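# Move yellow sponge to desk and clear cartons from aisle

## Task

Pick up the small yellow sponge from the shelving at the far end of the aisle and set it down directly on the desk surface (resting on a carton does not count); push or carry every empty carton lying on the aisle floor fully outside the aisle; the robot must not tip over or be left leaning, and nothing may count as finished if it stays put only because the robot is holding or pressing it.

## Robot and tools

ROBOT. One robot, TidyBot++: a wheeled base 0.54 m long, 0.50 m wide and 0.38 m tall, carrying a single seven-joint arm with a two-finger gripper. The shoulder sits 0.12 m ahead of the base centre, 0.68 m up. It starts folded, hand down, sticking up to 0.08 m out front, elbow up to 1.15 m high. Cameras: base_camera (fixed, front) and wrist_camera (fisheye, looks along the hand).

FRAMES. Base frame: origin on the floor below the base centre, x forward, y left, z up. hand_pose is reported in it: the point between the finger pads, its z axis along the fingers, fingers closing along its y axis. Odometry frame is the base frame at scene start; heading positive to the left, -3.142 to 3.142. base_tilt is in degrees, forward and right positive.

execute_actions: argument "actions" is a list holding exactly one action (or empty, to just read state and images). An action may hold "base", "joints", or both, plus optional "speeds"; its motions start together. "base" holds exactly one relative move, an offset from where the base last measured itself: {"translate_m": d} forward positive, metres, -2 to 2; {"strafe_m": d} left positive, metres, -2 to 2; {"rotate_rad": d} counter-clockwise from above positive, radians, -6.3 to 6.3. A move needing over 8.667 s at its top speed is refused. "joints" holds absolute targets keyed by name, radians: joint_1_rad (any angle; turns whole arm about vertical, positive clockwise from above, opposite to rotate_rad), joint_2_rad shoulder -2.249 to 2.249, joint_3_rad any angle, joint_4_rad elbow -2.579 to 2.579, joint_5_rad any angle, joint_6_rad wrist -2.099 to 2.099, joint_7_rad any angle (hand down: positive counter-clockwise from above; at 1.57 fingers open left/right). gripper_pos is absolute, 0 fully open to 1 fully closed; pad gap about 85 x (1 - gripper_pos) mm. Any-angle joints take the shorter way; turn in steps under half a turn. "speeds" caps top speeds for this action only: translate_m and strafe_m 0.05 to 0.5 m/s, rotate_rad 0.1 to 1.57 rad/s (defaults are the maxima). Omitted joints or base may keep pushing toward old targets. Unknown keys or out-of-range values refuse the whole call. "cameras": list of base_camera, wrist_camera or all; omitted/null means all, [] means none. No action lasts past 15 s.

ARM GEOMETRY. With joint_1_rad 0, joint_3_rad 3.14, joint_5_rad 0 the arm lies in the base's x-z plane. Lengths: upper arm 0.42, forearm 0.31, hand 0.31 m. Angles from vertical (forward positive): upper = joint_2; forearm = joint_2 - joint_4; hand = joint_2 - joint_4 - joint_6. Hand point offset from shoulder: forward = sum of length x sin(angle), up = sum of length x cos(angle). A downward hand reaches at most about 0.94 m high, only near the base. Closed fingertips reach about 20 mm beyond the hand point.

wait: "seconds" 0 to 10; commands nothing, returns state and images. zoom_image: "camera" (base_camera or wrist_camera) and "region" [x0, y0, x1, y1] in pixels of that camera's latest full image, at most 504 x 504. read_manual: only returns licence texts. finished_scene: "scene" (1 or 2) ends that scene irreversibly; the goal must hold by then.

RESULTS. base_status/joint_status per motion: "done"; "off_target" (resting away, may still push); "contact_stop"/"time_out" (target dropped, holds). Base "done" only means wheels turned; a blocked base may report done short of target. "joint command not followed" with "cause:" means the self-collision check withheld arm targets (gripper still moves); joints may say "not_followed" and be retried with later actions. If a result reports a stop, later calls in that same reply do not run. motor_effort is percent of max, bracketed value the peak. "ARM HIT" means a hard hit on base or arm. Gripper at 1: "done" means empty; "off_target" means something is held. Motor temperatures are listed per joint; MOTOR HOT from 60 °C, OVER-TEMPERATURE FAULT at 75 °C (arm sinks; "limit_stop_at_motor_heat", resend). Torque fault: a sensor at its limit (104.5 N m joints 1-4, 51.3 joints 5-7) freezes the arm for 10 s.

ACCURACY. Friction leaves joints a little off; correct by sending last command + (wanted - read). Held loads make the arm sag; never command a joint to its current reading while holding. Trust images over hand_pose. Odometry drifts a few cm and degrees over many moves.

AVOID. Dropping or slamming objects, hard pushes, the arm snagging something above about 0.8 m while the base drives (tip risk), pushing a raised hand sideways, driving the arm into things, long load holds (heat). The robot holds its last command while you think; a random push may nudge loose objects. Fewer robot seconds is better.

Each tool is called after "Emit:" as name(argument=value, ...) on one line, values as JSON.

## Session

Emit:
execute_actions(actions=[{"joints":{"joint_6_rad":0.3}}])

Scene clock: 1.50 s.
Motor temperatures (°C, as the motors report them): [34 32 30 29 34 36 39]
base_odometry: x=+0.000 y=+0.000 heading=+0.000 (m, m, rad; odometry frame)
base_tilt: forward=-0.7 right=-0.4 (deg)
base_status: not commanded
joint_positions: joint_1_rad=-0.017 joint_2_rad=-0.305 joint_3_rad=+3.151 joint_4_rad=-2.514 joint_5_rad=-0.002 joint_6_rad=+0.296 joint_7_rad=+1.571 gripper_pos=+0.000
joint_status: all done
motor_effort: joint_1_rad=+0(0) joint_2_rad=-7(7) joint_3_rad=+0(0) joint_4_rad=+16(17) joint_5_rad=+1(0) joint_6_rad=+9(9) joint_7_rad=+0(1) (%)
hand_pose: x=+0.5383 y=+0.0042 z=+0.7913 quat_wxyz=(-0.004, +0.817, +0.001, +0.576) (m; base frame)
pictures: base_camera, wrist_camera
camera_calibration (this result's frames):
wrist_camera: T_world_to_cam=[[-0.0292119, -0.999527, -0.00961327, 0.0206655], [-0.361503, 0.0195306, -0.932166, 0.983979], [0.931913, -0.0237551, -0.361903, -0.0811369], [0, 0, 0, 1]] pos_world=[0.431928, -0.000489383, 0.888067]
Images, in order (width x height): base_camera 644x364, wrist_camera 644x476.

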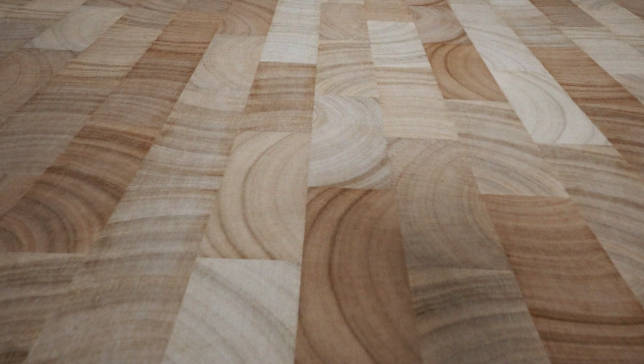

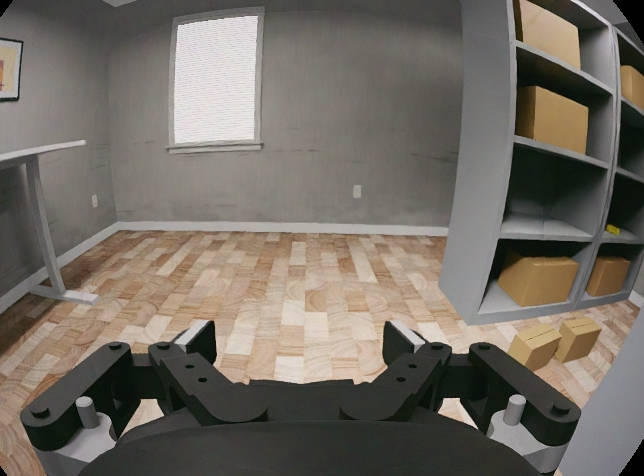

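Emit:
execute_actions(actions=[{"base":{"translate_m":1.1},"joints":{"joint_6_rad":0.1}}], cameras=[])

Emit:
execute_actions(actions=[{"base":{"rotate_rad":-1.585}}])

Scene clock: 5.67 s.
Motor temperatures (°C, as the motors report them): [34 32 30 29 34 36 39]
base_odometry: x=+1.100 y=-0.001 heading=+0.000 (m, m, rad; odometry frame)
base_tilt: forward=-0.7 right=-0.4 (deg)
base_status: done
joint_positions: joint_1_rad=-0.017 joint_2_rad=-0.307 joint_3_rad=+3.151 joint_4_rad=-2.518 joint_5_rad=-0.002 joint_6_rad=+0.108 joint_7_rad=+1.571 gripper_pos=+0.000
joint_status: all done
motor_effort: joint_1_rad=+0(0) joint_2_rad=-7(9) joint_3_rad=+0(0) joint_4_rad=+17(19) joint_5_rad=+0(1) joint_6_rad=+9(10) joint_7_rad=+0(0) (%)
hand_pose: x=+0.5123 y=+0.0043 z=+0.7373 quat_wxyz=(-0.004, +0.868, +0.002, +0.496) (m; base frame)
pictures: none
No camera images: the call's "cameras" was empty. Leave "cameras" out to get every camera's image.

Scene clock: 7.97 s.
Motor temperatures (°C, as the motors report them): [34 32 30 29 34 36 39]
base_odometry: x=+1.100 y=-0.001 heading=-1.585 (m, m, rad; odometry frame)
base_tilt: forward=-0.7 right=-0.4 (deg)
base_status: done
joint_positions: joint_1_rad=-0.017 joint_2_rad=-0.307 joint_3_rad=+3.151 joint_4_rad=-2.518 joint_5_rad=-0.002 joint_6_rad=+0.108 joint_7_rad=+1.571 gripper_pos=+0.000
joint_status: not commanded
motor_effort: joint_1_rad=+0(1) joint_2_rad=-6(7) joint_3_rad=+0(1) joint_4_rad=+16(17) joint_5_rad=+1(0) joint_6_rad=+9(9) joint_7_rad=+0(0) (%)
hand_pose: x=+0.5123 y=+0.0043 z=+0.7373 quat_wxyz=(-0.004, +0.868, +0.002, +0.496) (m; base frame)
pictures: base_camera, wrist_camera
camera_calibration (this result's frames):
wrist_camera: T_world_to_cam=[[-0.0295483, -0.99956, -0.00274628, 0.0145472], [-0.530679, 0.0180157, -0.847382, 0.948381], [0.847058, -0.0235813, -0.530977, 0.0917318], [0, 0, 0, 1]] pos_world=[0.426013, -0.000381803, 0.852388]
Images, in order (width x height): base_camera 644x364, wrist_camera 644x476.

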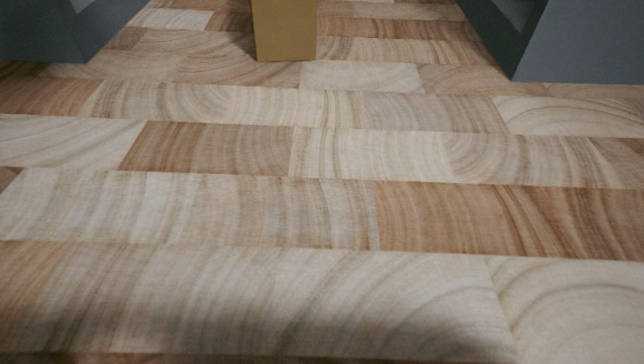

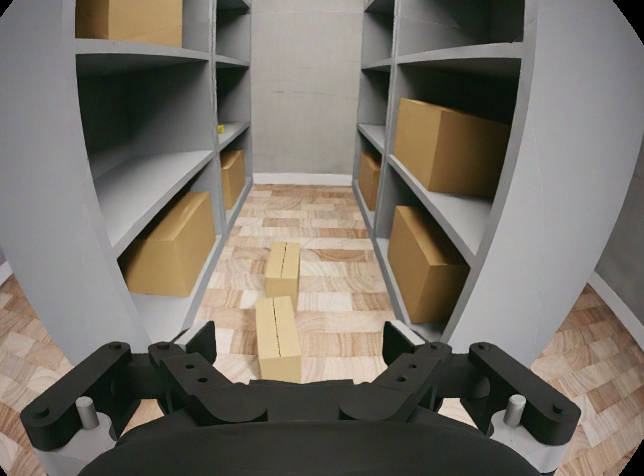

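Emit:
execute_actions(actions=[{"base":{"strafe_m":0.09},"joints":{"joint_2_rad":1.013,"joint_4_rad":-1.454,"joint_6_rad":-0.675,"gripper_pos":0.3}}], cameras=[])

Emit:
execute_actions(actions=[{"base":{"translate_m":0.5}}])

Scene clock: 11.10 s.
Motor temperatures (°C, as the motors report them): [34 32 30 29 34 36 39]
base_odometry: x=+1.190 y=-0.002 heading=-1.586 (m, m, rad; odometry frame)
base_tilt: forward=-0.6 right=-0.4 (deg)
base_status: done
joint_positions: joint_1_rad=-0.017 joint_2_rad=+1.008 joint_3_rad=+3.151 joint_4_rad=-1.476 joint_5_rad=-0.002 joint_6_rad=-0.648 joint_7_rad=+1.571 gripper_pos=+0.300
joint_status: all done
motor_effort: joint_1_rad=+0(1) joint_2_rad=-39(40) joint_3_rad=-1(1) joint_4_rad=+9(18) joint_5_rad=+1(1) joint_6_rad=+1(9) joint_7_rad=+1(0) (%)
hand_pose: x=+0.6700 y=+0.0057 z=+0.3460 quat_wxyz=(+0.003, +1.000, +0.005, +0.005) (m; base frame)
pictures: none
No camera images: the call's "cameras" was empty. Leave "cameras" out to get every camera's image.

Scene clock: 13.43 s.
Motor temperatures (°C, as the motors report them): [34 32 30 29 34 36 39]
base_odometry: x=+1.183 y=-0.502 heading=-1.585 (m, m, rad; odometry frame)
base_tilt: forward=-0.6 right=-0.4 (deg)
base_status: done
joint_positions: joint_1_rad=-0.017 joint_2_rad=+1.009 joint_3_rad=+3.151 joint_4_rad=-1.467 joint_5_rad=-0.002 joint_6_rad=-0.653 joint_7_rad=+1.571 gripper_pos=+0.300
joint_status: not commanded
motor_effort: joint_1_rad=+0(2) joint_2_rad=-39(42) joint_3_rad=-1(3) joint_4_rad=+9(11) joint_5_rad=+1(0) joint_6_rad=+1(2) joint_7_rad=+0(0) (%)
hand_pose: x=+0.6736 y=+0.0058 z=+0.3477 quat_wxyz=(+0.003, +1.000, +0.005, +0.007) (m; base frame)
pictures: base_camera, wrist_camera
camera_calibration (this result's frames):
wrist_camera: T_world_to_cam=[[-0.00689375, -0.999223, 0.0388099, -0.0100061], [-0.999881, 0.00742427, 0.0135424, 0.720538], [-0.01382, -0.0387119, -0.999155, 0.490951], [0, 0, 0, 1]] pos_world=[0.727168, 0.00365783, 0.481166]
Images, in order (width x height): base_camera 644x364, wrist_camera 644x476.

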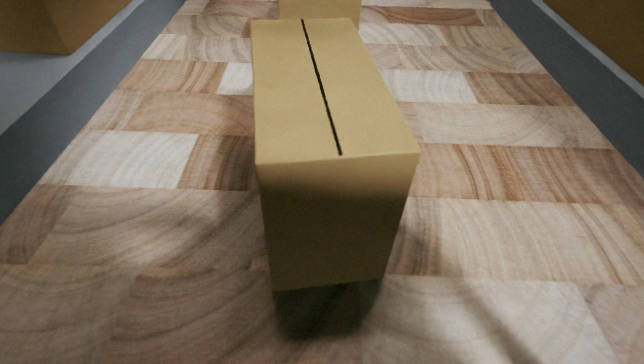

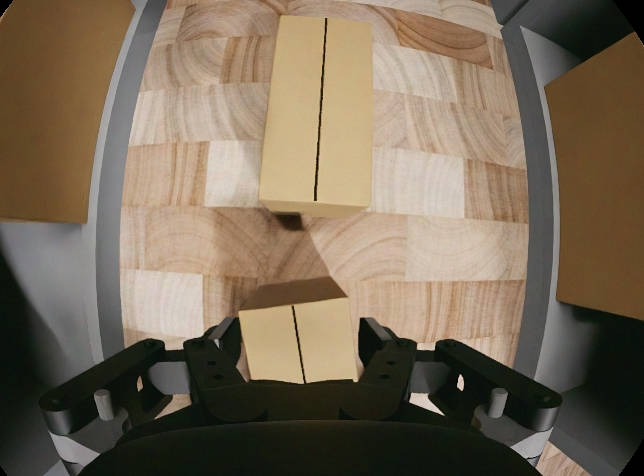

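Emit:
execute_actions(actions=[{"base":{"translate_m":0.045},"joints":{"joint_7_rad":1.68}}], cameras=[])

Emit:
execute_actions(actions=[{"joints":{"joint_2_rad":1.49,"joint_4_rad":-1.165,"joint_6_rad":-0.44}}])

Scene clock: 15.40 s.
Motor temperatures (°C, as the motors report them): [34 32 30 29 34 36 39]
base_odometry: x=+1.183 y=-0.547 heading=-1.585 (m, m, rad; odometry frame)
base_tilt: forward=-0.6 right=-0.4 (deg)
base_status: done
joint_positions: joint_1_rad=-0.017 joint_2_rad=+1.009 joint_3_rad=+3.151 joint_4_rad=-1.463 joint_5_rad=-0.002 joint_6_rad=-0.653 joint_7_rad=+1.669 gripper_pos=+0.300
joint_status: all done
motor_effort: joint_1_rad=+0(2) joint_2_rad=-40(42) joint_3_rad=-1(2) joint_4_rad=+10(11) joint_5_rad=+0(0) joint_6_rad=+1(2) joint_7_rad=+0(1) (%)
hand_pose: x=+0.6754 y=+0.0058 z=+0.3483 quat_wxyz=(+0.004, +0.998, +0.054, +0.008) (m; base frame)
pictures: none
No camera images: the call's "cameras" was empty. Leave "cameras" out to get every camera's image.

Scene clock: 17.30 s.
Motor temperatures (°C, as the motors report them): [34 32 30 29 34 36 39]
base_odometry: x=+1.183 y=-0.547 heading=-1.585 (m, m, rad; odometry frame)
base_tilt: forward=-0.6 right=-0.4 (deg)
base_status: not commanded
joint_positions: joint_1_rad=-0.017 joint_2_rad=+1.491 joint_3_rad=+3.151 joint_4_rad=-1.186 joint_5_rad=-0.002 joint_6_rad=-0.467 joint_7_rad=+1.669 gripper_pos=+0.300
joint_status: all done
motor_effort: joint_1_rad=+0(0) joint_2_rad=-43(44) joint_3_rad=-2(2) joint_4_rad=+7(10) joint_5_rad=+1(0) joint_6_rad=+1(2) joint_7_rad=+0(0) (%)
hand_pose: x=+0.6790 y=+0.0055 z=+0.1232 quat_wxyz=(+0.004, +0.998, +0.056, -0.001) (m; base frame)
pictures: base_camera, wrist_camera
camera_calibration (this result's frames):
wrist_camera: T_world_to_cam=[[0.0958025, -0.994569, 0.0406638, -0.0714701], [-0.995071, -0.0946402, 0.0296102, 0.724296], [-0.025601, -0.0433001, -0.998734, 0.274748], [0, 0, 0, 1]] pos_world=[0.734606, 0.00936215, 0.255859]
Images, in order (width x height): base_camera 644x364, wrist_camera 644x476.

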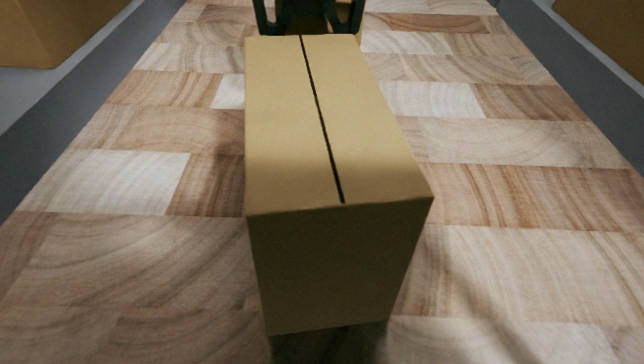

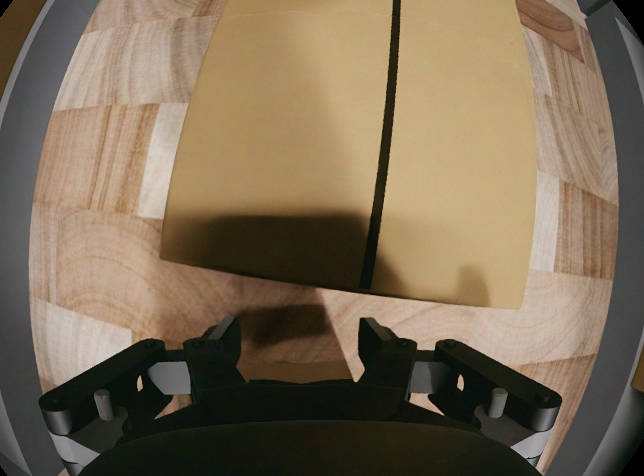

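Emit:
execute_actions(actions=[{"base":{"translate_m":-0.52},"speeds":{"translate_m":0.2}}], cameras=["base_camera"])

Scene clock: 21.03 s.
Motor temperatures (°C, as the motors report them): [34 33 30 29 34 36 39]
base_odometry: x=+1.190 y=-0.027 heading=-1.585 (m, m, rad; odometry frame)
base_tilt: forward=-0.6 right=-0.4 (deg)
base_status: done
joint_positions: joint_1_rad=-0.017 joint_2_rad=+1.491 joint_3_rad=+3.151 joint_4_rad=-1.179 joint_5_rad=-0.002 joint_6_rad=-0.462 joint_7_rad=+1.669 gripper_pos=+0.300
joint_status: not commanded
motor_effort: joint_1_rad=+0(3) joint_2_rad=-43(43) joint_3_rad=-2(3) joint_4_rad=+7(8) joint_5_rad=+1(0) joint_6_rad=+1(1) joint_7_rad=+0(0) (%)
hand_pose: x=+0.6841 y=+0.0056 z=+0.1241 quat_wxyz=(+0.004, +0.998, +0.056, +0.004) (m; base frame)
pictures: base_camera
Images, in order (width x height): base_camera 644x364.

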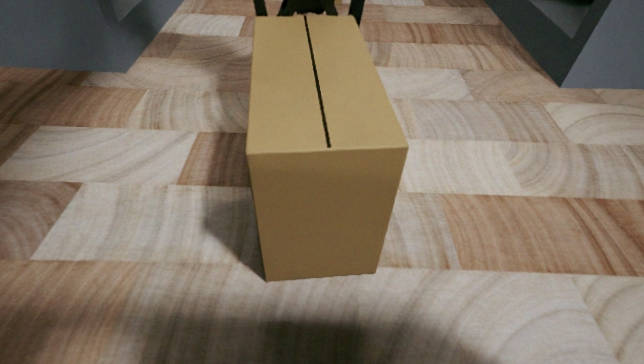

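Emit:
execute_actions(actions=[{"base":{"translate_m":0.04}}], cameras=[])

Emit:
execute_actions(actions=[{"base":{"strafe_m":-0.2}}], cameras=[])

Emit:
execute_actions(actions=[{"base":{"translate_m":-0.16},"joints":{"joint_2_rad":1.53,"joint_7_rad":0.0,"gripper_pos":0}}], cameras=["base_camera"])

Emit:
execute_actions(actions=[{"base":{"strafe_m":0.8},"speeds":{"strafe_m":0.22}}], cameras=["base_camera"])

Emit:
execute_actions(actions=[{"base":{"strafe_m":-0.62},"joints":{"joint_2_rad":1.013,"joint_4_rad":-1.454,"joint_6_rad":-0.675,"joint_7_rad":1.55,"gripper_pos":0.3}}], cameras=["base_camera"])

Emit:
execute_actions(actions=[{"base":{"translate_m":0.95}}])

Scene clock: 23.00 s.
Motor temperatures (°C, as the motors report them): [34 33 30 29 34 36 39]
base_odometry: x=+1.190 y=-0.067 heading=-1.585 (m, m, rad; odometry frame)
base_tilt: forward=-0.6 right=-0.4 (deg)
base_status: done
joint_positions: joint_1_rad=-0.017 joint_2_rad=+1.490 joint_3_rad=+3.151 joint_4_rad=-1.174 joint_5_rad=-0.002 joint_6_rad=-0.462 joint_7_rad=+1.669 gripper_pos=+0.300
joint_status: not commanded
motor_effort: joint_1_rad=+0(2) joint_2_rad=-42(43) joint_3_rad=-1(2) joint_4_rad=+7(8) joint_5_rad=+1(1) joint_6_rad=+2(2) joint_7_rad=+0(0) (%)
hand_pose: x=+0.6873 y=+0.0057 z=+0.1249 quat_wxyz=(+0.005, +0.998, +0.056, +0.007) (m; base frame)
pictures: none
No camera images: the call's "cameras" was empty. Leave "cameras" out to get every camera's image.

Scene clock: 24.60 s.
Motor temperatures (°C, as the motors report them): [34 33 30 29 34 36 39]
base_odometry: x=+0.989 y=-0.064 heading=-1.585 (m, m, rad; odometry frame)
base_tilt: forward=-0.6 right=-0.4 (deg)
base_status: done
joint_positions: joint_1_rad=-0.010 joint_2_rad=+1.490 joint_3_rad=+3.151 joint_4_rad=-1.174 joint_5_rad=-0.002 joint_6_rad=-0.462 joint_7_rad=+1.669 gripper_pos=+0.300
joint_status: not commanded
motor_effort: joint_1_rad=+0(5) joint_2_rad=-42(42) joint_3_rad=-2(4) joint_4_rad=+7(7) joint_5_rad=+0(0) joint_6_rad=+1(1) joint_7_rad=+0(1) (%)
hand_pose: x=+0.6873 y=+0.0015 z=+0.1249 quat_wxyz=(+0.005, +0.999, +0.053, +0.007) (m; base frame)
pictures: none
No camera images: the call's "cameras" was empty. Leave "cameras" out to get every camera's image.

Scene clock: 26.47 s.
Motor temperatures (°C, as the motors report them): [34 33 30 29 34 36 39]
base_odometry: x=+0.992 y=+0.096 heading=-1.585 (m, m, rad; odometry frame)
base_tilt: forward=-0.6 right=-0.4 (deg)
base_status: done
joint_positions: joint_1_rad=-0.010 joint_2_rad=+1.515 joint_3_rad=+3.151 joint_4_rad=-1.174 joint_5_rad=-0.002 joint_6_rad=-0.461 joint_7_rad=+0.001 gripper_pos=+0.000
joint_status: all done
motor_effort: joint_1_rad=+0(1) joint_2_rad=-42(44) joint_3_rad=-1(2) joint_4_rad=+6(7) joint_5_rad=+1(0) joint_6_rad=+1(2) joint_7_rad=+0(1) (%)
hand_pose: x=+0.6742 y=+0.0014 z=+0.1114 quat_wxyz=(+0.006, +0.710, -0.704, +0.000) (m; base frame)
pictures: base_camera
Images, in order (width x height): base_camera 644x364.

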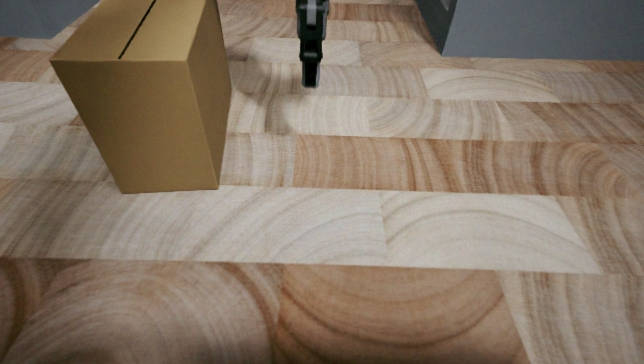

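Scene clock: 30.87 s.
Motor temperatures (°C, as the motors report them): [34 33 30 29 34 36 39]
base_odometry: x=+1.792 y=+0.085 heading=-1.585 (m, m, rad; odometry frame)
base_tilt: forward=-0.6 right=-0.4 (deg)
base_status: done
joint_positions: joint_1_rad=-0.014 joint_2_rad=+1.515 joint_3_rad=+3.151 joint_4_rad=-1.174 joint_5_rad=-0.002 joint_6_rad=-0.461 joint_7_rad=+0.001 gripper_pos=+0.000
joint_status: not commanded
motor_effort: joint_1_rad=+0(5) joint_2_rad=-41(42) joint_3_rad=-2(4) joint_4_rad=+7(6) joint_5_rad=+0(1) joint_6_rad=+1(1) joint_7_rad=+0(0) (%)
hand_pose: x=+0.6739 y=+0.0033 z=+0.1112 quat_wxyz=(+0.006, +0.711, -0.703, +0.000) (m; base frame)
pictures: base_camera
Images, in order (width x height): base_camera 644x364.

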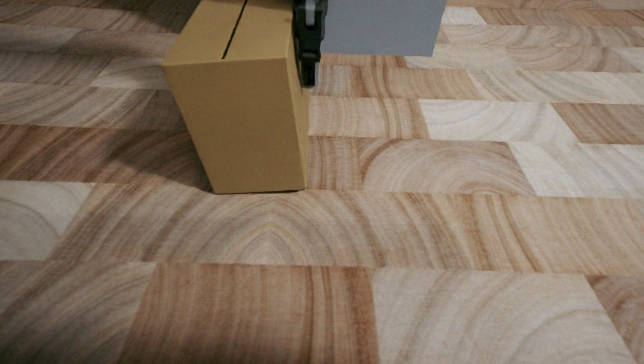

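Scene clock: 33.57 s.
Motor temperatures (°C, as the motors report them): [34 33 30 29 34 36 39]
base_odometry: x=+1.171 y=+0.094 heading=-1.585 (m, m, rad; odometry frame)
base_tilt: forward=-0.6 right=-0.3 (deg)
base_status: done
joint_positions: joint_1_rad=-0.017 joint_2_rad=+1.014 joint_3_rad=+3.151 joint_4_rad=-1.433 joint_5_rad=-0.002 joint_6_rad=-0.649 joint_7_rad=+1.534 gripper_pos=+0.300
joint_status: all done
motor_effort: joint_1_rad=+0(4) joint_2_rad=-39(45) joint_3_rad=-1(3) joint_4_rad=+10(10) joint_5_rad=+1(1) joint_6_rad=+2(2) joint_7_rad=+0(1) (%)
hand_pose: x=+0.6919 y=+0.0057 z=+0.3517 quat_wxyz=(+0.003, +1.000, -0.013, +0.023) (m; base frame)
pictures: base_camera
Images, in order (width x height): base_camera 644x364.

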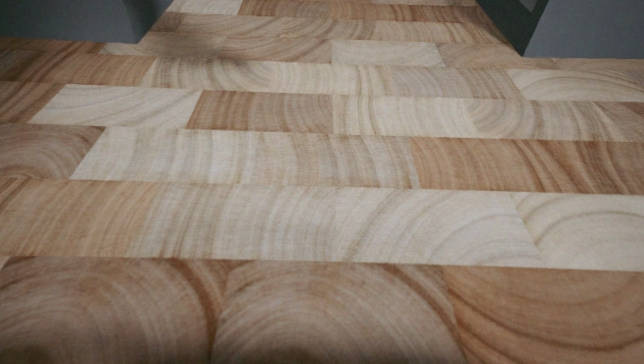

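Scene clock: 36.80 s.
Motor temperatures (°C, as the motors report them): [34 33 30 29 34 36 39]
base_odometry: x=+1.157 y=-0.856 heading=-1.586 (m, m, rad; odometry frame)
base_tilt: forward=-0.6 right=-0.4 (deg)
base_status: done
joint_positions: joint_1_rad=-0.017 joint_2_rad=+1.014 joint_3_rad=+3.151 joint_4_rad=-1.438 joint_5_rad=-0.002 joint_6_rad=-0.653 joint_7_rad=+1.534 gripper_pos=+0.300
joint_status: not commanded
motor_effort: joint_1_rad=+0(1) joint_2_rad=-40(42) joint_3_rad=-1(2) joint_4_rad=+10(11) joint_5_rad=+0(1) joint_6_rad=+2(2) joint_7_rad=+0(0) (%)
hand_pose: x=+0.6876 y=+0.0057 z=+0.3505 quat_wxyz=(+0.003, +1.000, -0.013, +0.018) (m; base frame)
pictures: base_camera, wrist_camera
camera_calibration (this result's frames):
wrist_camera: T_world_to_cam=[[-0.0442607, -0.998324, 0.0372878, 0.0161063], [-0.998987, 0.043925, -0.00977499, 0.741852], [0.00812074, -0.0376826, -0.999257, 0.478899], [0, 0, 0, 1]] pos_world=[0.737924, 0.00153961, 0.485194]
Images, in order (width x height): base_camera 644x364, wrist_camera 644x476.

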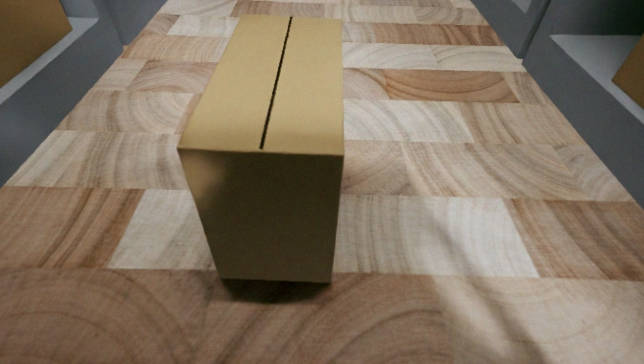

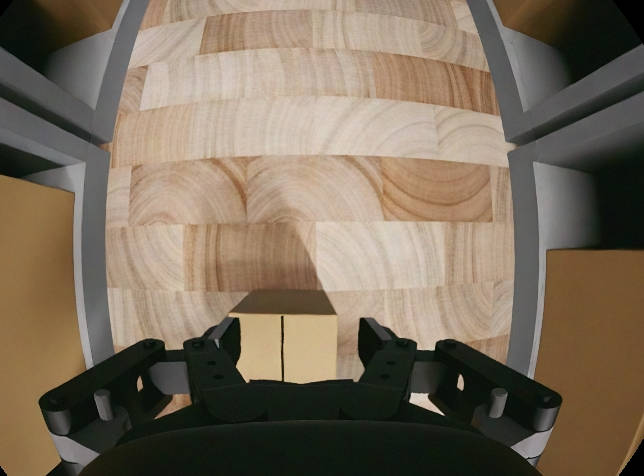

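Emit:
execute_actions(actions=[{"base":{"translate_m":0.08},"joints":{"joint_1_rad":-0.075,"joint_7_rad":1.48}}], cameras=[])

Emit:
execute_actions(actions=[{"joints":{"joint_2_rad":1.53,"joint_4_rad":-1.165,"joint_6_rad":-0.44}}], cameras=["base_camera"])

Emit:
execute_actions(actions=[{"base":{"translate_m":-0.9},"speeds":{"translate_m":0.22}}], cameras=["base_camera"])

Scene clock: 38.80 s.
Motor temperatures (°C, as the motors report them): [34 33 30 29 34 36 39]
base_odometry: x=+1.156 y=-0.936 heading=-1.586 (m, m, rad; odometry frame)
base_tilt: forward=-0.6 right=-0.4 (deg)
base_status: done
joint_positions: joint_1_rad=-0.062 joint_2_rad=+1.014 joint_3_rad=+3.151 joint_4_rad=-1.440 joint_5_rad=-0.002 joint_6_rad=-0.653 joint_7_rad=+1.500 gripper_pos=+0.300
joint_status: all done
motor_effort: joint_1_rad=+0(3) joint_2_rad=-40(42) joint_3_rad=-1(3) joint_4_rad=+10(11) joint_5_rad=+1(0) joint_6_rad=+1(2) joint_7_rad=+1(1) (%)
hand_pose: x=+0.6855 y=+0.0314 z=+0.3501 quat_wxyz=(+0.002, +1.000, -0.007, +0.017) (m; base frame)
pictures: none
No camera images: the call's "cameras" was empty. Leave "cameras" out to get every camera's image.

Scene clock: 40.73 s.
Motor temperatures (°C, as the motors report them): [34 33 30 29 34 36 39]
base_odometry: x=+1.156 y=-0.936 heading=-1.586 (m, m, rad; odometry frame)
base_tilt: forward=-0.6 right=-0.4 (deg)
base_status: not commanded
joint_positions: joint_1_rad=-0.062 joint_2_rad=+1.530 joint_3_rad=+3.151 joint_4_rad=-1.186 joint_5_rad=-0.002 joint_6_rad=-0.467 joint_7_rad=+1.500 gripper_pos=+0.300
joint_status: all done
motor_effort: joint_1_rad=+0(0) joint_2_rad=-41(44) joint_3_rad=-1(2) joint_4_rad=+5(10) joint_5_rad=+1(1) joint_6_rad=+0(1) joint_7_rad=+1(1) (%)
hand_pose: x=+0.6558 y=+0.0292 z=+0.1016 quat_wxyz=(+0.006, +1.000, -0.005, -0.020) (m; base frame)
pictures: base_camera
Images, in order (width x height): base_camera 644x364.

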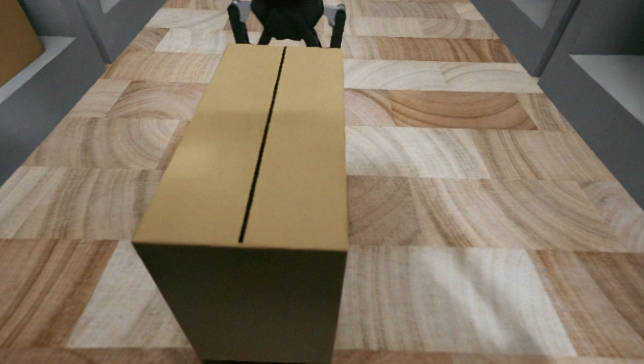

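Scene clock: 45.60 s.
Motor temperatures (°C, as the motors report them): [34 34 30 29 34 36 39]
base_odometry: x=+1.169 y=-0.036 heading=-1.586 (m, m, rad; odometry frame)
base_tilt: forward=-0.7 right=-0.4 (deg)
base_status: done
joint_positions: joint_1_rad=-0.063 joint_2_rad=+1.530 joint_3_rad=+3.151 joint_4_rad=-1.179 joint_5_rad=-0.002 joint_6_rad=-0.462 joint_7_rad=+1.500 gripper_pos=+0.300
joint_status: not commanded
motor_effort: joint_1_rad=+0(2) joint_2_rad=-42(42) joint_3_rad=-2(2) joint_4_rad=+6(7) joint_5_rad=+1(0) joint_6_rad=+1(0) joint_7_rad=+0(1) (%)
hand_pose: x=+0.6611 y=+0.0298 z=+0.1023 quat_wxyz=(+0.005, +1.000, -0.005, -0.015) (m; base frame)
pictures: base_camera
Images, in order (width x height): base_camera 644x364.

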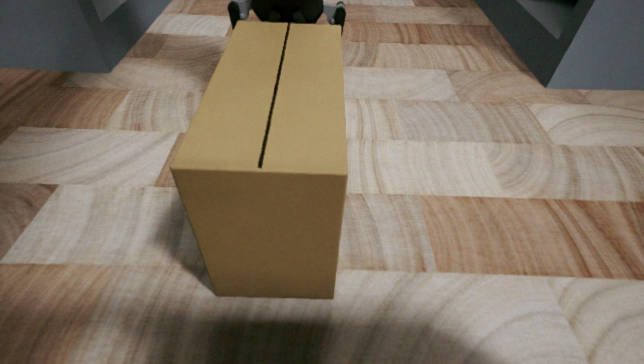

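Emit:
execute_actions(actions=[{"base":{"translate_m":0.04}}], cameras=[])

Emit:
execute_actions(actions=[{"base":{"strafe_m":-0.2}}], cameras=[])

Emit:
execute_actions(actions=[{"base":{"translate_m":-0.19},"joints":{"joint_7_rad":-0.06,"gripper_pos":0}}], cameras=[])

Emit:
execute_actions(actions=[{"base":{"strafe_m":0.62},"speeds":{"strafe_m":0.18}}], cameras=["base_camera"])

Emit:
execute_actions(actions=[{"base":{"strafe_m":-0.44},"joints":{"joint_1_rad":-0.5,"joint_2_rad":-0.32,"joint_4_rad":-2.5,"joint_6_rad":0.0,"joint_7_rad":1.59}}])

Emit:
execute_actions(actions=[{"base":{"translate_m":1.7}}])

Scene clock: 48.20 s.
Motor temperatures (°C, as the motors report them): [34 34 30 29 34 36 39]
base_odometry: x=+1.169 y=-0.077 heading=-1.586 (m, m, rad; odometry frame)
base_tilt: forward=-0.6 right=-0.4 (deg)
base_status: done
joint_positions: joint_1_rad=-0.063 joint_2_rad=+1.530 joint_3_rad=+3.151 joint_4_rad=-1.174 joint_5_rad=-0.002 joint_6_rad=-0.462 joint_7_rad=+1.500 gripper_pos=+0.300
joint_status: not commanded
motor_effort: joint_1_rad=+0(1) joint_2_rad=-41(43) joint_3_rad=-2(2) joint_4_rad=+6(8) joint_5_rad=+1(0) joint_6_rad=+1(2) joint_7_rad=+0(1) (%)
hand_pose: x=+0.6643 y=+0.0300 z=+0.1030 quat_wxyz=(+0.005, +1.000, -0.005, -0.012) (m; base frame)
pictures: none
No camera images: the call's "cameras" was empty. Leave "cameras" out to get every camera's image.

Scene clock: 49.80 s.
Motor temperatures (°C, as the motors report them): [34 34 30 29 34 36 39]
base_odometry: x=+0.969 y=-0.073 heading=-1.586 (m, m, rad; odometry frame)
base_tilt: forward=-0.6 right=-0.4 (deg)
base_status: done
joint_positions: joint_1_rad=-0.065 joint_2_rad=+1.530 joint_3_rad=+3.152 joint_4_rad=-1.174 joint_5_rad=-0.002 joint_6_rad=-0.462 joint_7_rad=+1.500 gripper_pos=+0.300
joint_status: not commanded
motor_effort: joint_1_rad=+0(5) joint_2_rad=-42(42) joint_3_rad=-1(4) joint_4_rad=+6(6) joint_5_rad=+1(0) joint_6_rad=+0(1) joint_7_rad=+0(0) (%)
hand_pose: x=+0.6643 y=+0.0309 z=+0.1030 quat_wxyz=(+0.005, +1.000, -0.004, -0.012) (m; base frame)
pictures: none
No camera images: the call's "cameras" was empty. Leave "cameras" out to get every camera's image.

Scene clock: 51.53 s.
Motor temperatures (°C, as the motors report them): [34 34 30 29 34 36 39]
base_odometry: x=+0.971 y=+0.117 heading=-1.586 (m, m, rad; odometry frame)
base_tilt: forward=-0.6 right=-0.4 (deg)
base_status: done
joint_positions: joint_1_rad=-0.065 joint_2_rad=+1.530 joint_3_rad=+3.152 joint_4_rad=-1.174 joint_5_rad=-0.002 joint_6_rad=-0.461 joint_7_rad=-0.059 gripper_pos=+0.000
joint_status: all done
motor_effort: joint_1_rad=+0(1) joint_2_rad=-42(44) joint_3_rad=-2(2) joint_4_rad=+6(8) joint_5_rad=+1(0) joint_6_rad=+0(0) joint_7_rad=+0(1) (%)
hand_pose: x=+0.6646 y=+0.0309 z=+0.1030 quat_wxyz=(+0.012, +0.708, -0.706, -0.004) (m; base frame)
pictures: none
No camera images: the call's "cameras" was empty. Leave "cameras" out to get every camera's image.

Scene clock: 55.67 s.
Motor temperatures (°C, as the motors report them): [34 34 30 29 34 36 39]
base_odometry: x=+1.591 y=+0.107 heading=-1.586 (m, m, rad; odometry frame)
base_tilt: forward=-0.6 right=-0.4 (deg)
base_status: done
joint_positions: joint_1_rad=-0.070 joint_2_rad=+1.530 joint_3_rad=+3.152 joint_4_rad=-1.174 joint_5_rad=-0.002 joint_6_rad=-0.461 joint_7_rad=-0.059 gripper_pos=+0.000
joint_status: not commanded
motor_effort: joint_1_rad=-1(5) joint_2_rad=-42(42) joint_3_rad=-2(4) joint_4_rad=+6(7) joint_5_rad=+0(0) joint_6_rad=+0(0) joint_7_rad=+0(0) (%)
hand_pose: x=+0.6645 y=+0.0335 z=+0.1030 quat_wxyz=(+0.012, +0.710, -0.704, -0.004) (m; base frame)
pictures: base_camera
Images, in order (width x height): base_camera 644x364.

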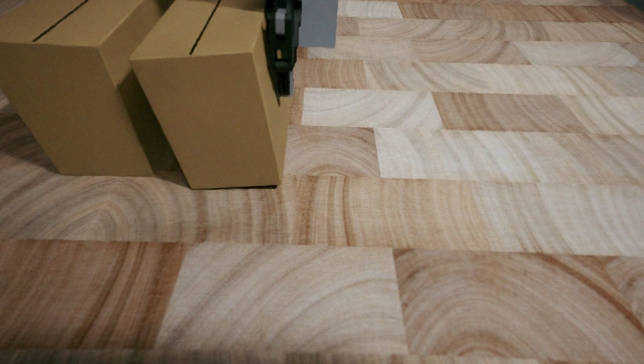

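Scene clock: 58.67 s.
Motor temperatures (°C, as the motors report them): [34 34 30 29 34 36 39]
base_odometry: x=+1.151 y=+0.114 heading=-1.587 (m, m, rad; odometry frame)
base_tilt: forward=-0.7 right=-0.4 (deg)
base_status: done
joint_positions: joint_1_rad=-0.476 joint_2_rad=-0.312 joint_3_rad=+3.152 joint_4_rad=-2.481 joint_5_rad=-0.002 joint_6_rad=-0.028 joint_7_rad=+1.569 gripper_pos=+0.000
joint_status: all done
motor_effort: joint_1_rad=+0(3) joint_2_rad=-6(44) joint_3_rad=+0(3) joint_4_rad=+16(18) joint_5_rad=+1(1) joint_6_rad=+9(8) joint_7_rad=+0(1) (%)
hand_pose: x=+0.4606 y=+0.1733 z=+0.7232 quat_wxyz=(-0.107, +0.867, +0.203, +0.442) (m; base frame)
pictures: base_camera, wrist_camera
camera_calibration (this result's frames):
wrist_camera: T_world_to_cam=[[0.414943, -0.909847, -0.00116166, -0.039541], [-0.553228, -0.25129, -0.794224, 0.924521], [0.72233, 0.3302, -0.607624, 0.183524], [0, 0, 0, 1]] pos_world=[0.395314, 0.135747, 0.845744]
Images, in order (width x height): base_camera 644x364, wrist_camera 644x476.

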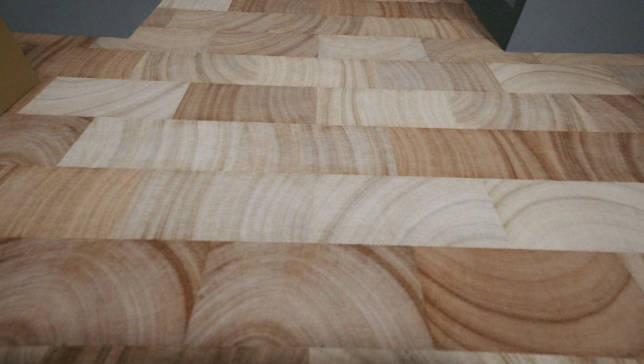

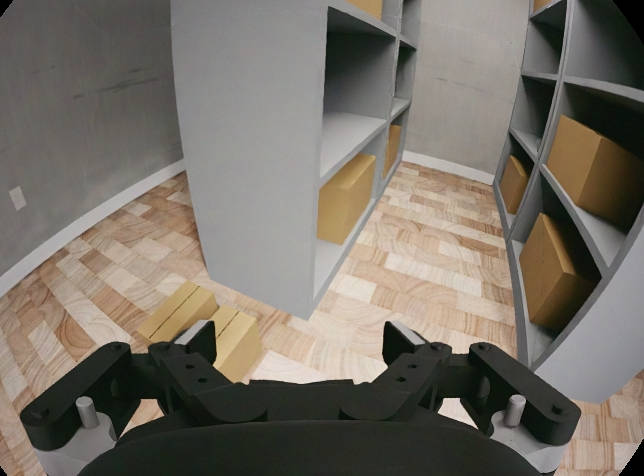

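Scene clock: 63.40 s.
Motor temperatures (°C, as the motors report them): [34 34 30 29 34 36 39]
base_odometry: x=+1.124 y=-1.586 heading=-1.586 (m, m, rad; odometry frame)
base_tilt: forward=-0.7 right=-0.4 (deg)
base_status: done
joint_positions: joint_1_rad=-0.477 joint_2_rad=-0.314 joint_3_rad=+3.152 joint_4_rad=-2.482 joint_5_rad=-0.002 joint_6_rad=-0.025 joint_7_rad=+1.569 gripper_pos=+0.000
joint_status: not commanded
motor_effort: joint_1_rad=+0(0) joint_2_rad=-6(8) joint_3_rad=+0(0) joint_4_rad=+16(17) joint_5_rad=+1(1) joint_6_rad=+8(9) joint_7_rad=+1(0) (%)
hand_pose: x=+0.4605 y=+0.1736 z=+0.7238 quat_wxyz=(-0.108, +0.866, +0.203, +0.444) (m; base frame)
pictures: base_camera, wrist_camera
camera_calibration (this result's frames):
wrist_camera: T_world_to_cam=[[0.415776, -0.909466, -0.00128856, -0.0395457], [-0.550822, -0.250689, -0.796084, 0.925187], [0.723689, 0.331703, -0.605184, 0.181227], [0, 0, 0, 1]] pos_world=[0.394904, 0.135855, 0.846152]
Images, in order (width x height): base_camera 644x364, wrist_camera 644x476.

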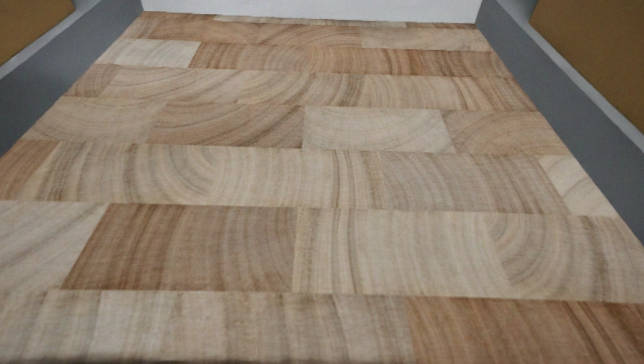

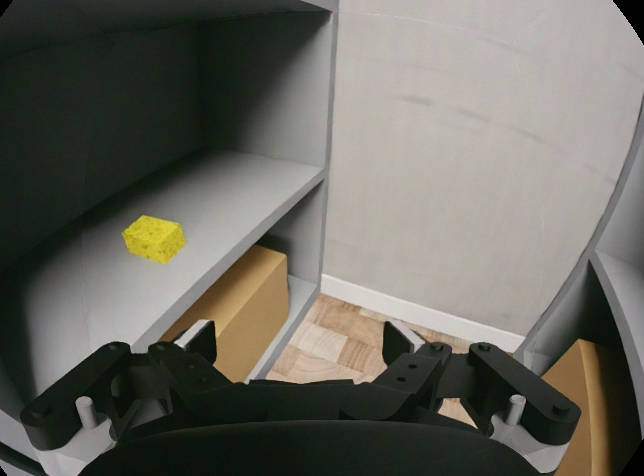

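Emit:
execute_actions(actions=[{"base":{"translate_m":0.51},"joints":{"joint_1_rad":-1.59}}])

Scene clock: 66.30 s.
Motor temperatures (°C, as the motors report them): [34 34 30 29 34 36 39]
base_odometry: x=+1.116 y=-2.096 heading=-1.587 (m, m, rad; odometry frame)
base_tilt: forward=-0.7 right=-0.4 (deg)
base_status: done
joint_positions: joint_1_rad=-1.567 joint_2_rad=-0.315 joint_3_rad=+3.152 joint_4_rad=-2.483 joint_5_rad=-0.002 joint_6_rad=-0.025 joint_7_rad=+1.569 gripper_pos=+0.000
joint_status: all done
motor_effort: joint_1_rad=+0(1) joint_2_rad=-7(7) joint_3_rad=+0(1) joint_4_rad=+17(17) joint_5_rad=+1(1) joint_6_rad=+8(9) joint_7_rad=+0(1) (%)
hand_pose: x=+0.1228 y=+0.3827 z=+0.7240 quat_wxyz=(-0.323, +0.635, +0.623, +0.324) (m; base frame)
pictures: base_camera, wrist_camera
camera_calibration (this result's frames):
wrist_camera: T_world_to_cam=[[0.998678, -0.0513924, -0.00133975, -0.108888], [-0.0321299, -0.603594, -0.796644, 0.863547], [0.0401327, 0.795634, -0.604447, 0.262235], [0, 0, 0, 1]] pos_world=[0.125965, 0.306993, 0.846301]
Images, in order (width x height): base_camera 644x364, wrist_camera 644x476.

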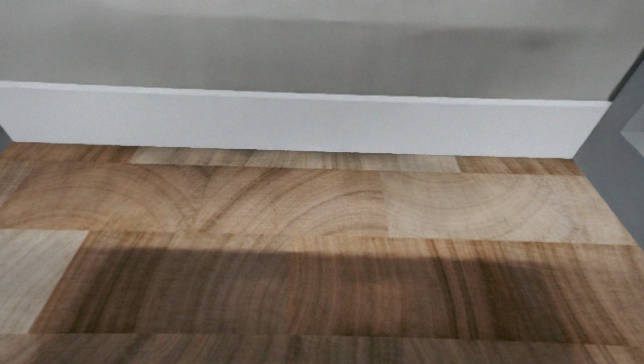

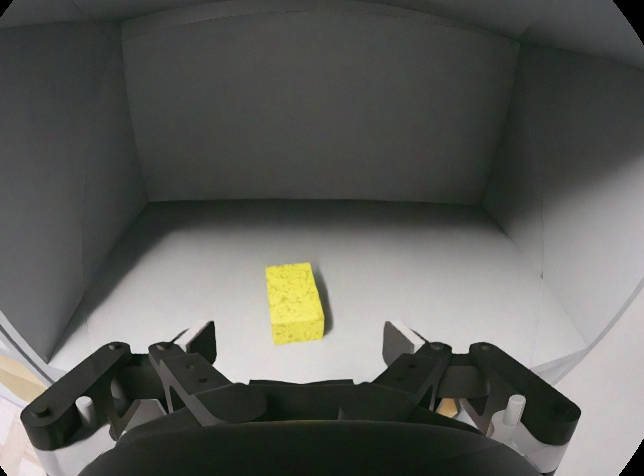

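Emit:
execute_actions(actions=[{"joints":{"joint_2_rad":0.274,"joint_4_rad":-2.40,"joint_6_rad":0.525}}], cameras=["wrist_camera"])

Scene clock: 69.07 s.
Motor temperatures (°C, as the motors report them): [34 34 30 29 34 36 39]
base_odometry: x=+1.116 y=-2.096 heading=-1.587 (m, m, rad; odometry frame)
base_tilt: forward=-0.7 right=-0.4 (deg)
base_status: not commanded
joint_positions: joint_1_rad=-1.567 joint_2_rad=+0.267 joint_3_rad=+3.152 joint_4_rad=-2.422 joint_5_rad=-0.002 joint_6_rad=+0.499 joint_7_rad=+1.569 gripper_pos=+0.000
joint_status: all done
motor_effort: joint_1_rad=+0(0) joint_2_rad=-20(20) joint_3_rad=-1(0) joint_4_rad=+11(16) joint_5_rad=+1(1) joint_6_rad=+9(8) joint_7_rad=+1(1) (%)
hand_pose: x=+0.1248 y=+0.5022 z=+0.6244 quat_wxyz=(-0.321, +0.634, +0.623, +0.327) (m; base frame)
pictures: wrist_camera
camera_calibration (this result's frames):
wrist_camera: T_world_to_cam=[[0.998621, -0.0522298, 0.00523292, -0.108531], [-0.0272867, -0.601693, -0.798261, 0.855839], [0.0448417, 0.797018, -0.602288, 0.104261], [0, 0, 0, 1]] pos_world=[0.127059, 0.426186, 0.746546]
Images, in order (width x height): wrist_camera 644x476.

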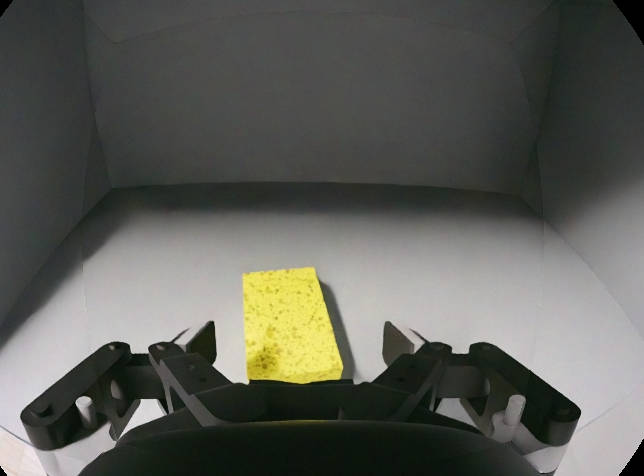

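Emit:
execute_actions(actions=[{"joints":{"joint_1_rad":-1.61,"joint_2_rad":0.535,"joint_4_rad":-2.28,"joint_6_rad":0.66}}], cameras=["wrist_camera"])

Emit:
execute_actions(actions=[{"joints":{"gripper_pos":1}}], cameras=["wrist_camera"])

Scene clock: 71.13 s.
Motor temperatures (°C, as the motors report them): [34 34 30 29 34 36 39]
base_odometry: x=+1.116 y=-2.096 heading=-1.587 (m, m, rad; odometry frame)
base_tilt: forward=-0.7 right=-0.4 (deg)
base_status: not commanded
joint_positions: joint_1_rad=-1.586 joint_2_rad=+0.531 joint_3_rad=+3.152 joint_4_rad=-2.302 joint_5_rad=-0.002 joint_6_rad=+0.632 joint_7_rad=+1.569 gripper_pos=+0.000
joint_status: all done
motor_effort: joint_1_rad=+0(0) joint_2_rad=-27(28) joint_3_rad=-1(1) joint_4_rad=+9(10) joint_5_rad=+1(1) joint_6_rad=+8(9) joint_7_rad=+1(0) (%)
hand_pose: x=+0.1151 y=+0.5602 z=+0.5615 quat_wxyz=(-0.320, +0.629, +0.632, +0.321) (m; base frame)
pictures: wrist_camera
camera_calibration (this result's frames):
wrist_camera: T_world_to_cam=[[0.999427, -0.032798, 0.00841176, -0.108325], [-0.0133923, -0.611077, -0.791458, 0.840048], [0.0310985, 0.790891, -0.611166, 0.0306339], [0, 0, 0, 1]] pos_world=[0.118561, 0.485553, 0.684496]
Images, in order (width x height): wrist_camera 644x476.

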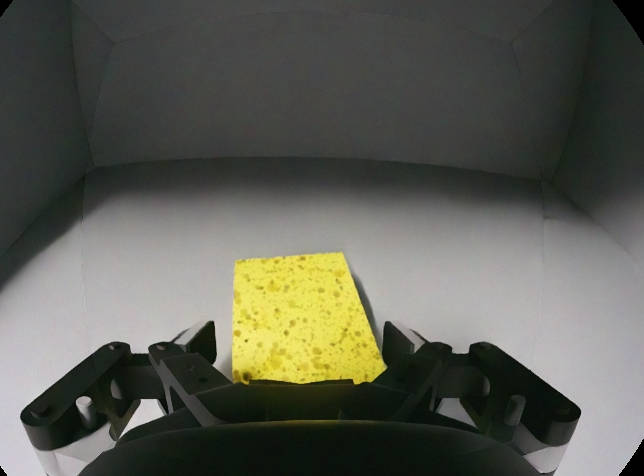

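Scene clock: 72.23 s.
Motor temperatures (°C, as the motors report them): [34 34 30 29 34 36 39]
base_odometry: x=+1.116 y=-2.096 heading=-1.587 (m, m, rad; odometry frame)
base_tilt: forward=-0.7 right=-0.4 (deg)
base_status: not commanded
joint_positions: joint_1_rad=-1.587 joint_2_rad=+0.531 joint_3_rad=+3.152 joint_4_rad=-2.300 joint_5_rad=-0.002 joint_6_rad=+0.638 joint_7_rad=+1.569 gripper_pos=+0.366
joint_status: gripper_pos off_target (ended at +0.366, target +1.000)
motor_effort: joint_1_rad=+0(1) joint_2_rad=-27(27) joint_3_rad=-1(1) joint_4_rad=+8(9) joint_5_rad=+1(0) joint_6_rad=+9(9) joint_7_rad=+1(1) (%)
hand_pose: x=+0.1148 y=+0.5624 z=+0.5638 quat_wxyz=(-0.323, +0.627, +0.631, +0.323) (m; base frame)
pictures: wrist_camera
camera_calibration (this result's frames):
wrist_camera: T_world_to_cam=[[0.999449, -0.0322008, 0.0081068, -0.108064], [-0.0130212, -0.60465, -0.796385, 0.84229], [0.030546, 0.79584, -0.604736, 0.0239344], [0, 0, 0, 1]] pos_world=[0.118241, 0.486763, 0.686138]
Images, in order (width x height): wrist_camera 644x476.

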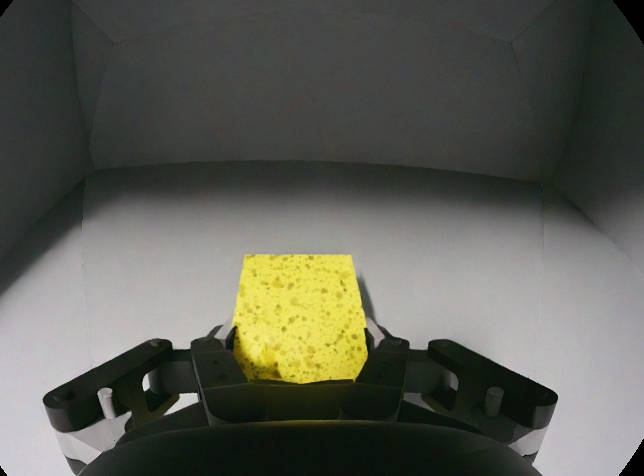

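Emit:
execute_actions(actions=[{"joints":{"joint_2_rad":0.4}}], cameras=[])

Emit:
execute_actions(actions=[{"joints":{"joint_2_rad":-0.32,"joint_4_rad":-2.5,"joint_6_rad":-0.05}}], cameras=[])

Emit:
execute_actions(actions=[{"joints":{"joint_1_rad":-2.4}}], cameras=[])

Emit:
execute_actions(actions=[{"base":{"translate_m":-2.0},"joints":{"joint_1_rad":-3.16,"joint_2_rad":-0.6,"joint_4_rad":-1.6,"joint_6_rad":-1.0}}])

Emit:
execute_actions(actions=[{"base":{"translate_m":-0.5}}], cameras=["wrist_camera"])

Scene clock: 74.37 s.
Motor temperatures (°C, as the motors report them): [34 34 30 29 34 36 39]
base_odometry: x=+1.116 y=-2.096 heading=-1.587 (m, m, rad; odometry frame)
base_tilt: forward=-0.7 right=-0.4 (deg)
base_status: not commanded
joint_positions: joint_1_rad=-1.587 joint_2_rad=+0.401 joint_3_rad=+3.152 joint_4_rad=-2.298 joint_5_rad=-0.002 joint_6_rad=+0.638 joint_7_rad=+1.569 gripper_pos=+0.367
joint_status: all done
motor_effort: joint_1_rad=+0(0) joint_2_rad=-25(28) joint_3_rad=-1(1) joint_4_rad=+10(11) joint_5_rad=+1(1) joint_6_rad=+9(9) joint_7_rad=+1(0) (%)
hand_pose: x=+0.1146 y=+0.5737 z=+0.6387 quat_wxyz=(-0.364, +0.605, +0.608, +0.364) (m; base frame)
pictures: none
No camera images: the call's "cameras" was empty. Leave "cameras" out to get every camera's image.

Scene clock: 76.33 s.
Motor temperatures (°C, as the motors report them): [34 34 30 29 34 36 39]
base_odometry: x=+1.116 y=-2.096 heading=-1.587 (m, m, rad; odometry frame)
base_tilt: forward=-0.7 right=-0.4 (deg)
base_status: not commanded
joint_positions: joint_1_rad=-1.587 joint_2_rad=-0.311 joint_3_rad=+3.152 joint_4_rad=-2.481 joint_5_rad=-0.002 joint_6_rad=-0.027 joint_7_rad=+1.569 gripper_pos=+0.367
joint_status: all done
motor_effort: joint_1_rad=+0(0) joint_2_rad=-7(26) joint_3_rad=+0(1) joint_4_rad=+17(17) joint_5_rad=+1(1) joint_6_rad=+8(9) joint_7_rad=+0(0) (%)
hand_pose: x=+0.1155 y=+0.3832 z=+0.7228 quat_wxyz=(-0.324, +0.630, +0.630, +0.319) (m; base frame)
pictures: none
No camera images: the call's "cameras" was empty. Leave "cameras" out to get every camera's image.

Scene clock: 78.40 s.
Motor temperatures (°C, as the motors report them): [34 34 30 29 34 36 39]
base_odometry: x=+1.116 y=-2.096 heading=-1.587 (m, m, rad; odometry frame)
base_tilt: forward=-0.7 right=-0.4 (deg)
base_status: not commanded
joint_positions: joint_1_rad=-2.379 joint_2_rad=-0.311 joint_3_rad=+3.152 joint_4_rad=-2.481 joint_5_rad=-0.002 joint_6_rad=-0.027 joint_7_rad=+1.569 gripper_pos=+0.367
joint_status: all done
motor_effort: joint_1_rad=+0(1) joint_2_rad=-7(6) joint_3_rad=+0(0) joint_4_rad=+17(17) joint_5_rad=+1(1) joint_6_rad=+9(9) joint_7_rad=+1(1) (%)
hand_pose: x=-0.1563 y=+0.2666 z=+0.7228 quat_wxyz=(-0.423, +0.338, +0.824, +0.169) (m; base frame)
pictures: none
No camera images: the call's "cameras" was empty. Leave "cameras" out to get every camera's image.

Scene clock: 83.83 s.
Motor temperatures (°C, as the motors report them): [34 34 30 29 34 36 39]
base_odometry: x=+1.146 y=-0.096 heading=-1.586 (m, m, rad; odometry frame)
base_tilt: forward=-0.7 right=-0.4 (deg)
base_status: done
joint_positions: joint_1_rad=-3.138 joint_2_rad=-0.592 joint_3_rad=+3.152 joint_4_rad=-1.618 joint_5_rad=-0.002 joint_6_rad=-0.976 joint_7_rad=+1.569 gripper_pos=+0.367
joint_status: all done
motor_effort: joint_1_rad=+0(0) joint_2_rad=+2(9) joint_3_rad=+0(1) joint_4_rad=+17(21) joint_5_rad=+1(0) joint_6_rad=+10(8) joint_7_rad=+1(0) (%)
hand_pose: x=-0.1979 y=+0.0041 z=+1.0638 quat_wxyz=(-0.539, +0.007, +0.842, -0.001) (m; base frame)
pictures: base_camera, wrist_camera
camera_calibration (this result's frames):
wrist_camera: T_world_to_cam=[[0.048041, 0.998785, -0.0110145, 0.0102255], [0.442352, -0.0311612, -0.8963, 1.09293], [-0.895554, 0.0381869, -0.443312, 0.428301], [0, 0, 0, 1]] pos_world=[-0.100384, 0.00748852, 1.16958]
Images, in order (width x height): base_camera 644x364, wrist_camera 644x476.

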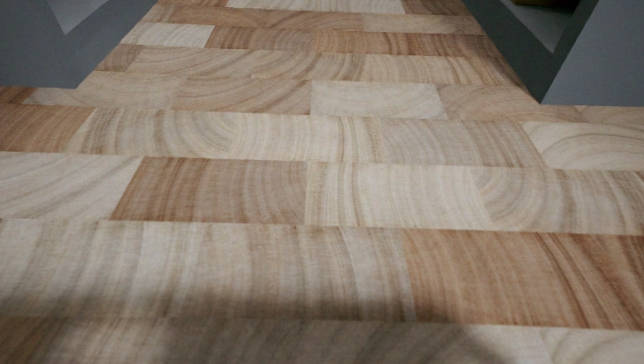

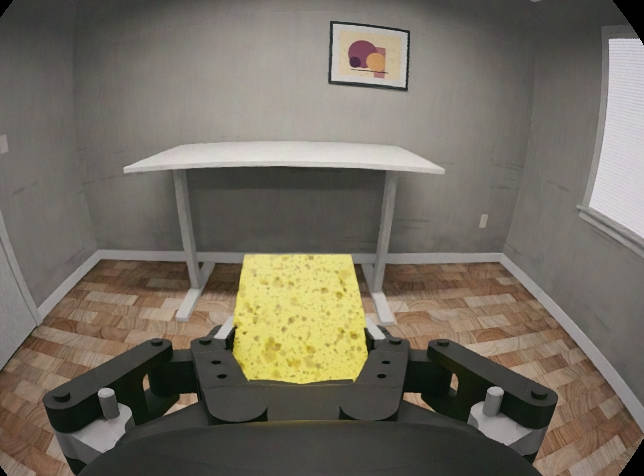

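Scene clock: 86.20 s.
Motor temperatures (°C, as the motors report them): [34 34 30 29 34 36 39]
base_odometry: x=+1.153 y=+0.404 heading=-1.586 (m, m, rad; odometry frame)
base_tilt: forward=-0.7 right=-0.4 (deg)
base_status: done
joint_positions: joint_1_rad=-3.138 joint_2_rad=-0.593 joint_3_rad=+3.152 joint_4_rad=-1.617 joint_5_rad=-0.002 joint_6_rad=-0.978 joint_7_rad=+1.569 gripper_pos=+0.367
joint_status: not commanded
motor_effort: joint_1_rad=+0(0) joint_2_rad=+1(3) joint_3_rad=+0(0) joint_4_rad=+18(19) joint_5_rad=+0(1) joint_6_rad=+9(10) joint_7_rad=+0(1) (%)
hand_pose: x=-0.1974 y=+0.0041 z=+1.0637 quat_wxyz=(-0.539, +0.007, +0.842, -0.001) (m; base frame)
pictures: wrist_camera
camera_calibration (this result's frames):
wrist_camera: T_world_to_cam=[[0.0480409, 0.998785, -0.0109761, 0.0101679], [0.443339, -0.0311688, -0.895812, 1.09227], [-0.895066, 0.0381695, -0.444297, 0.429773], [0, 0, 0, 1]] pos_world=[-0.100059, 0.00748497, 1.16953]
Images, in order (width x height): wrist_camera 644x476.

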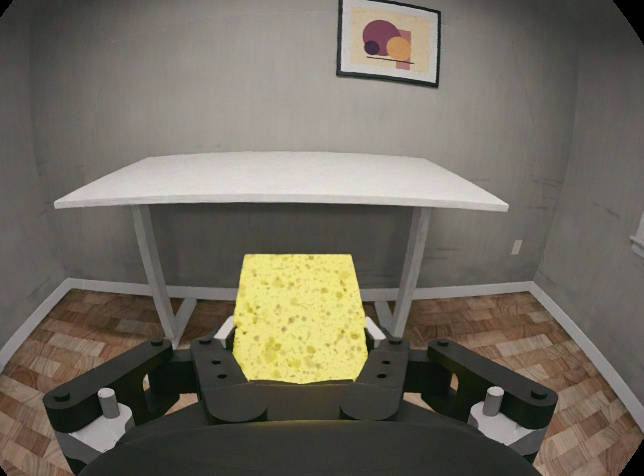

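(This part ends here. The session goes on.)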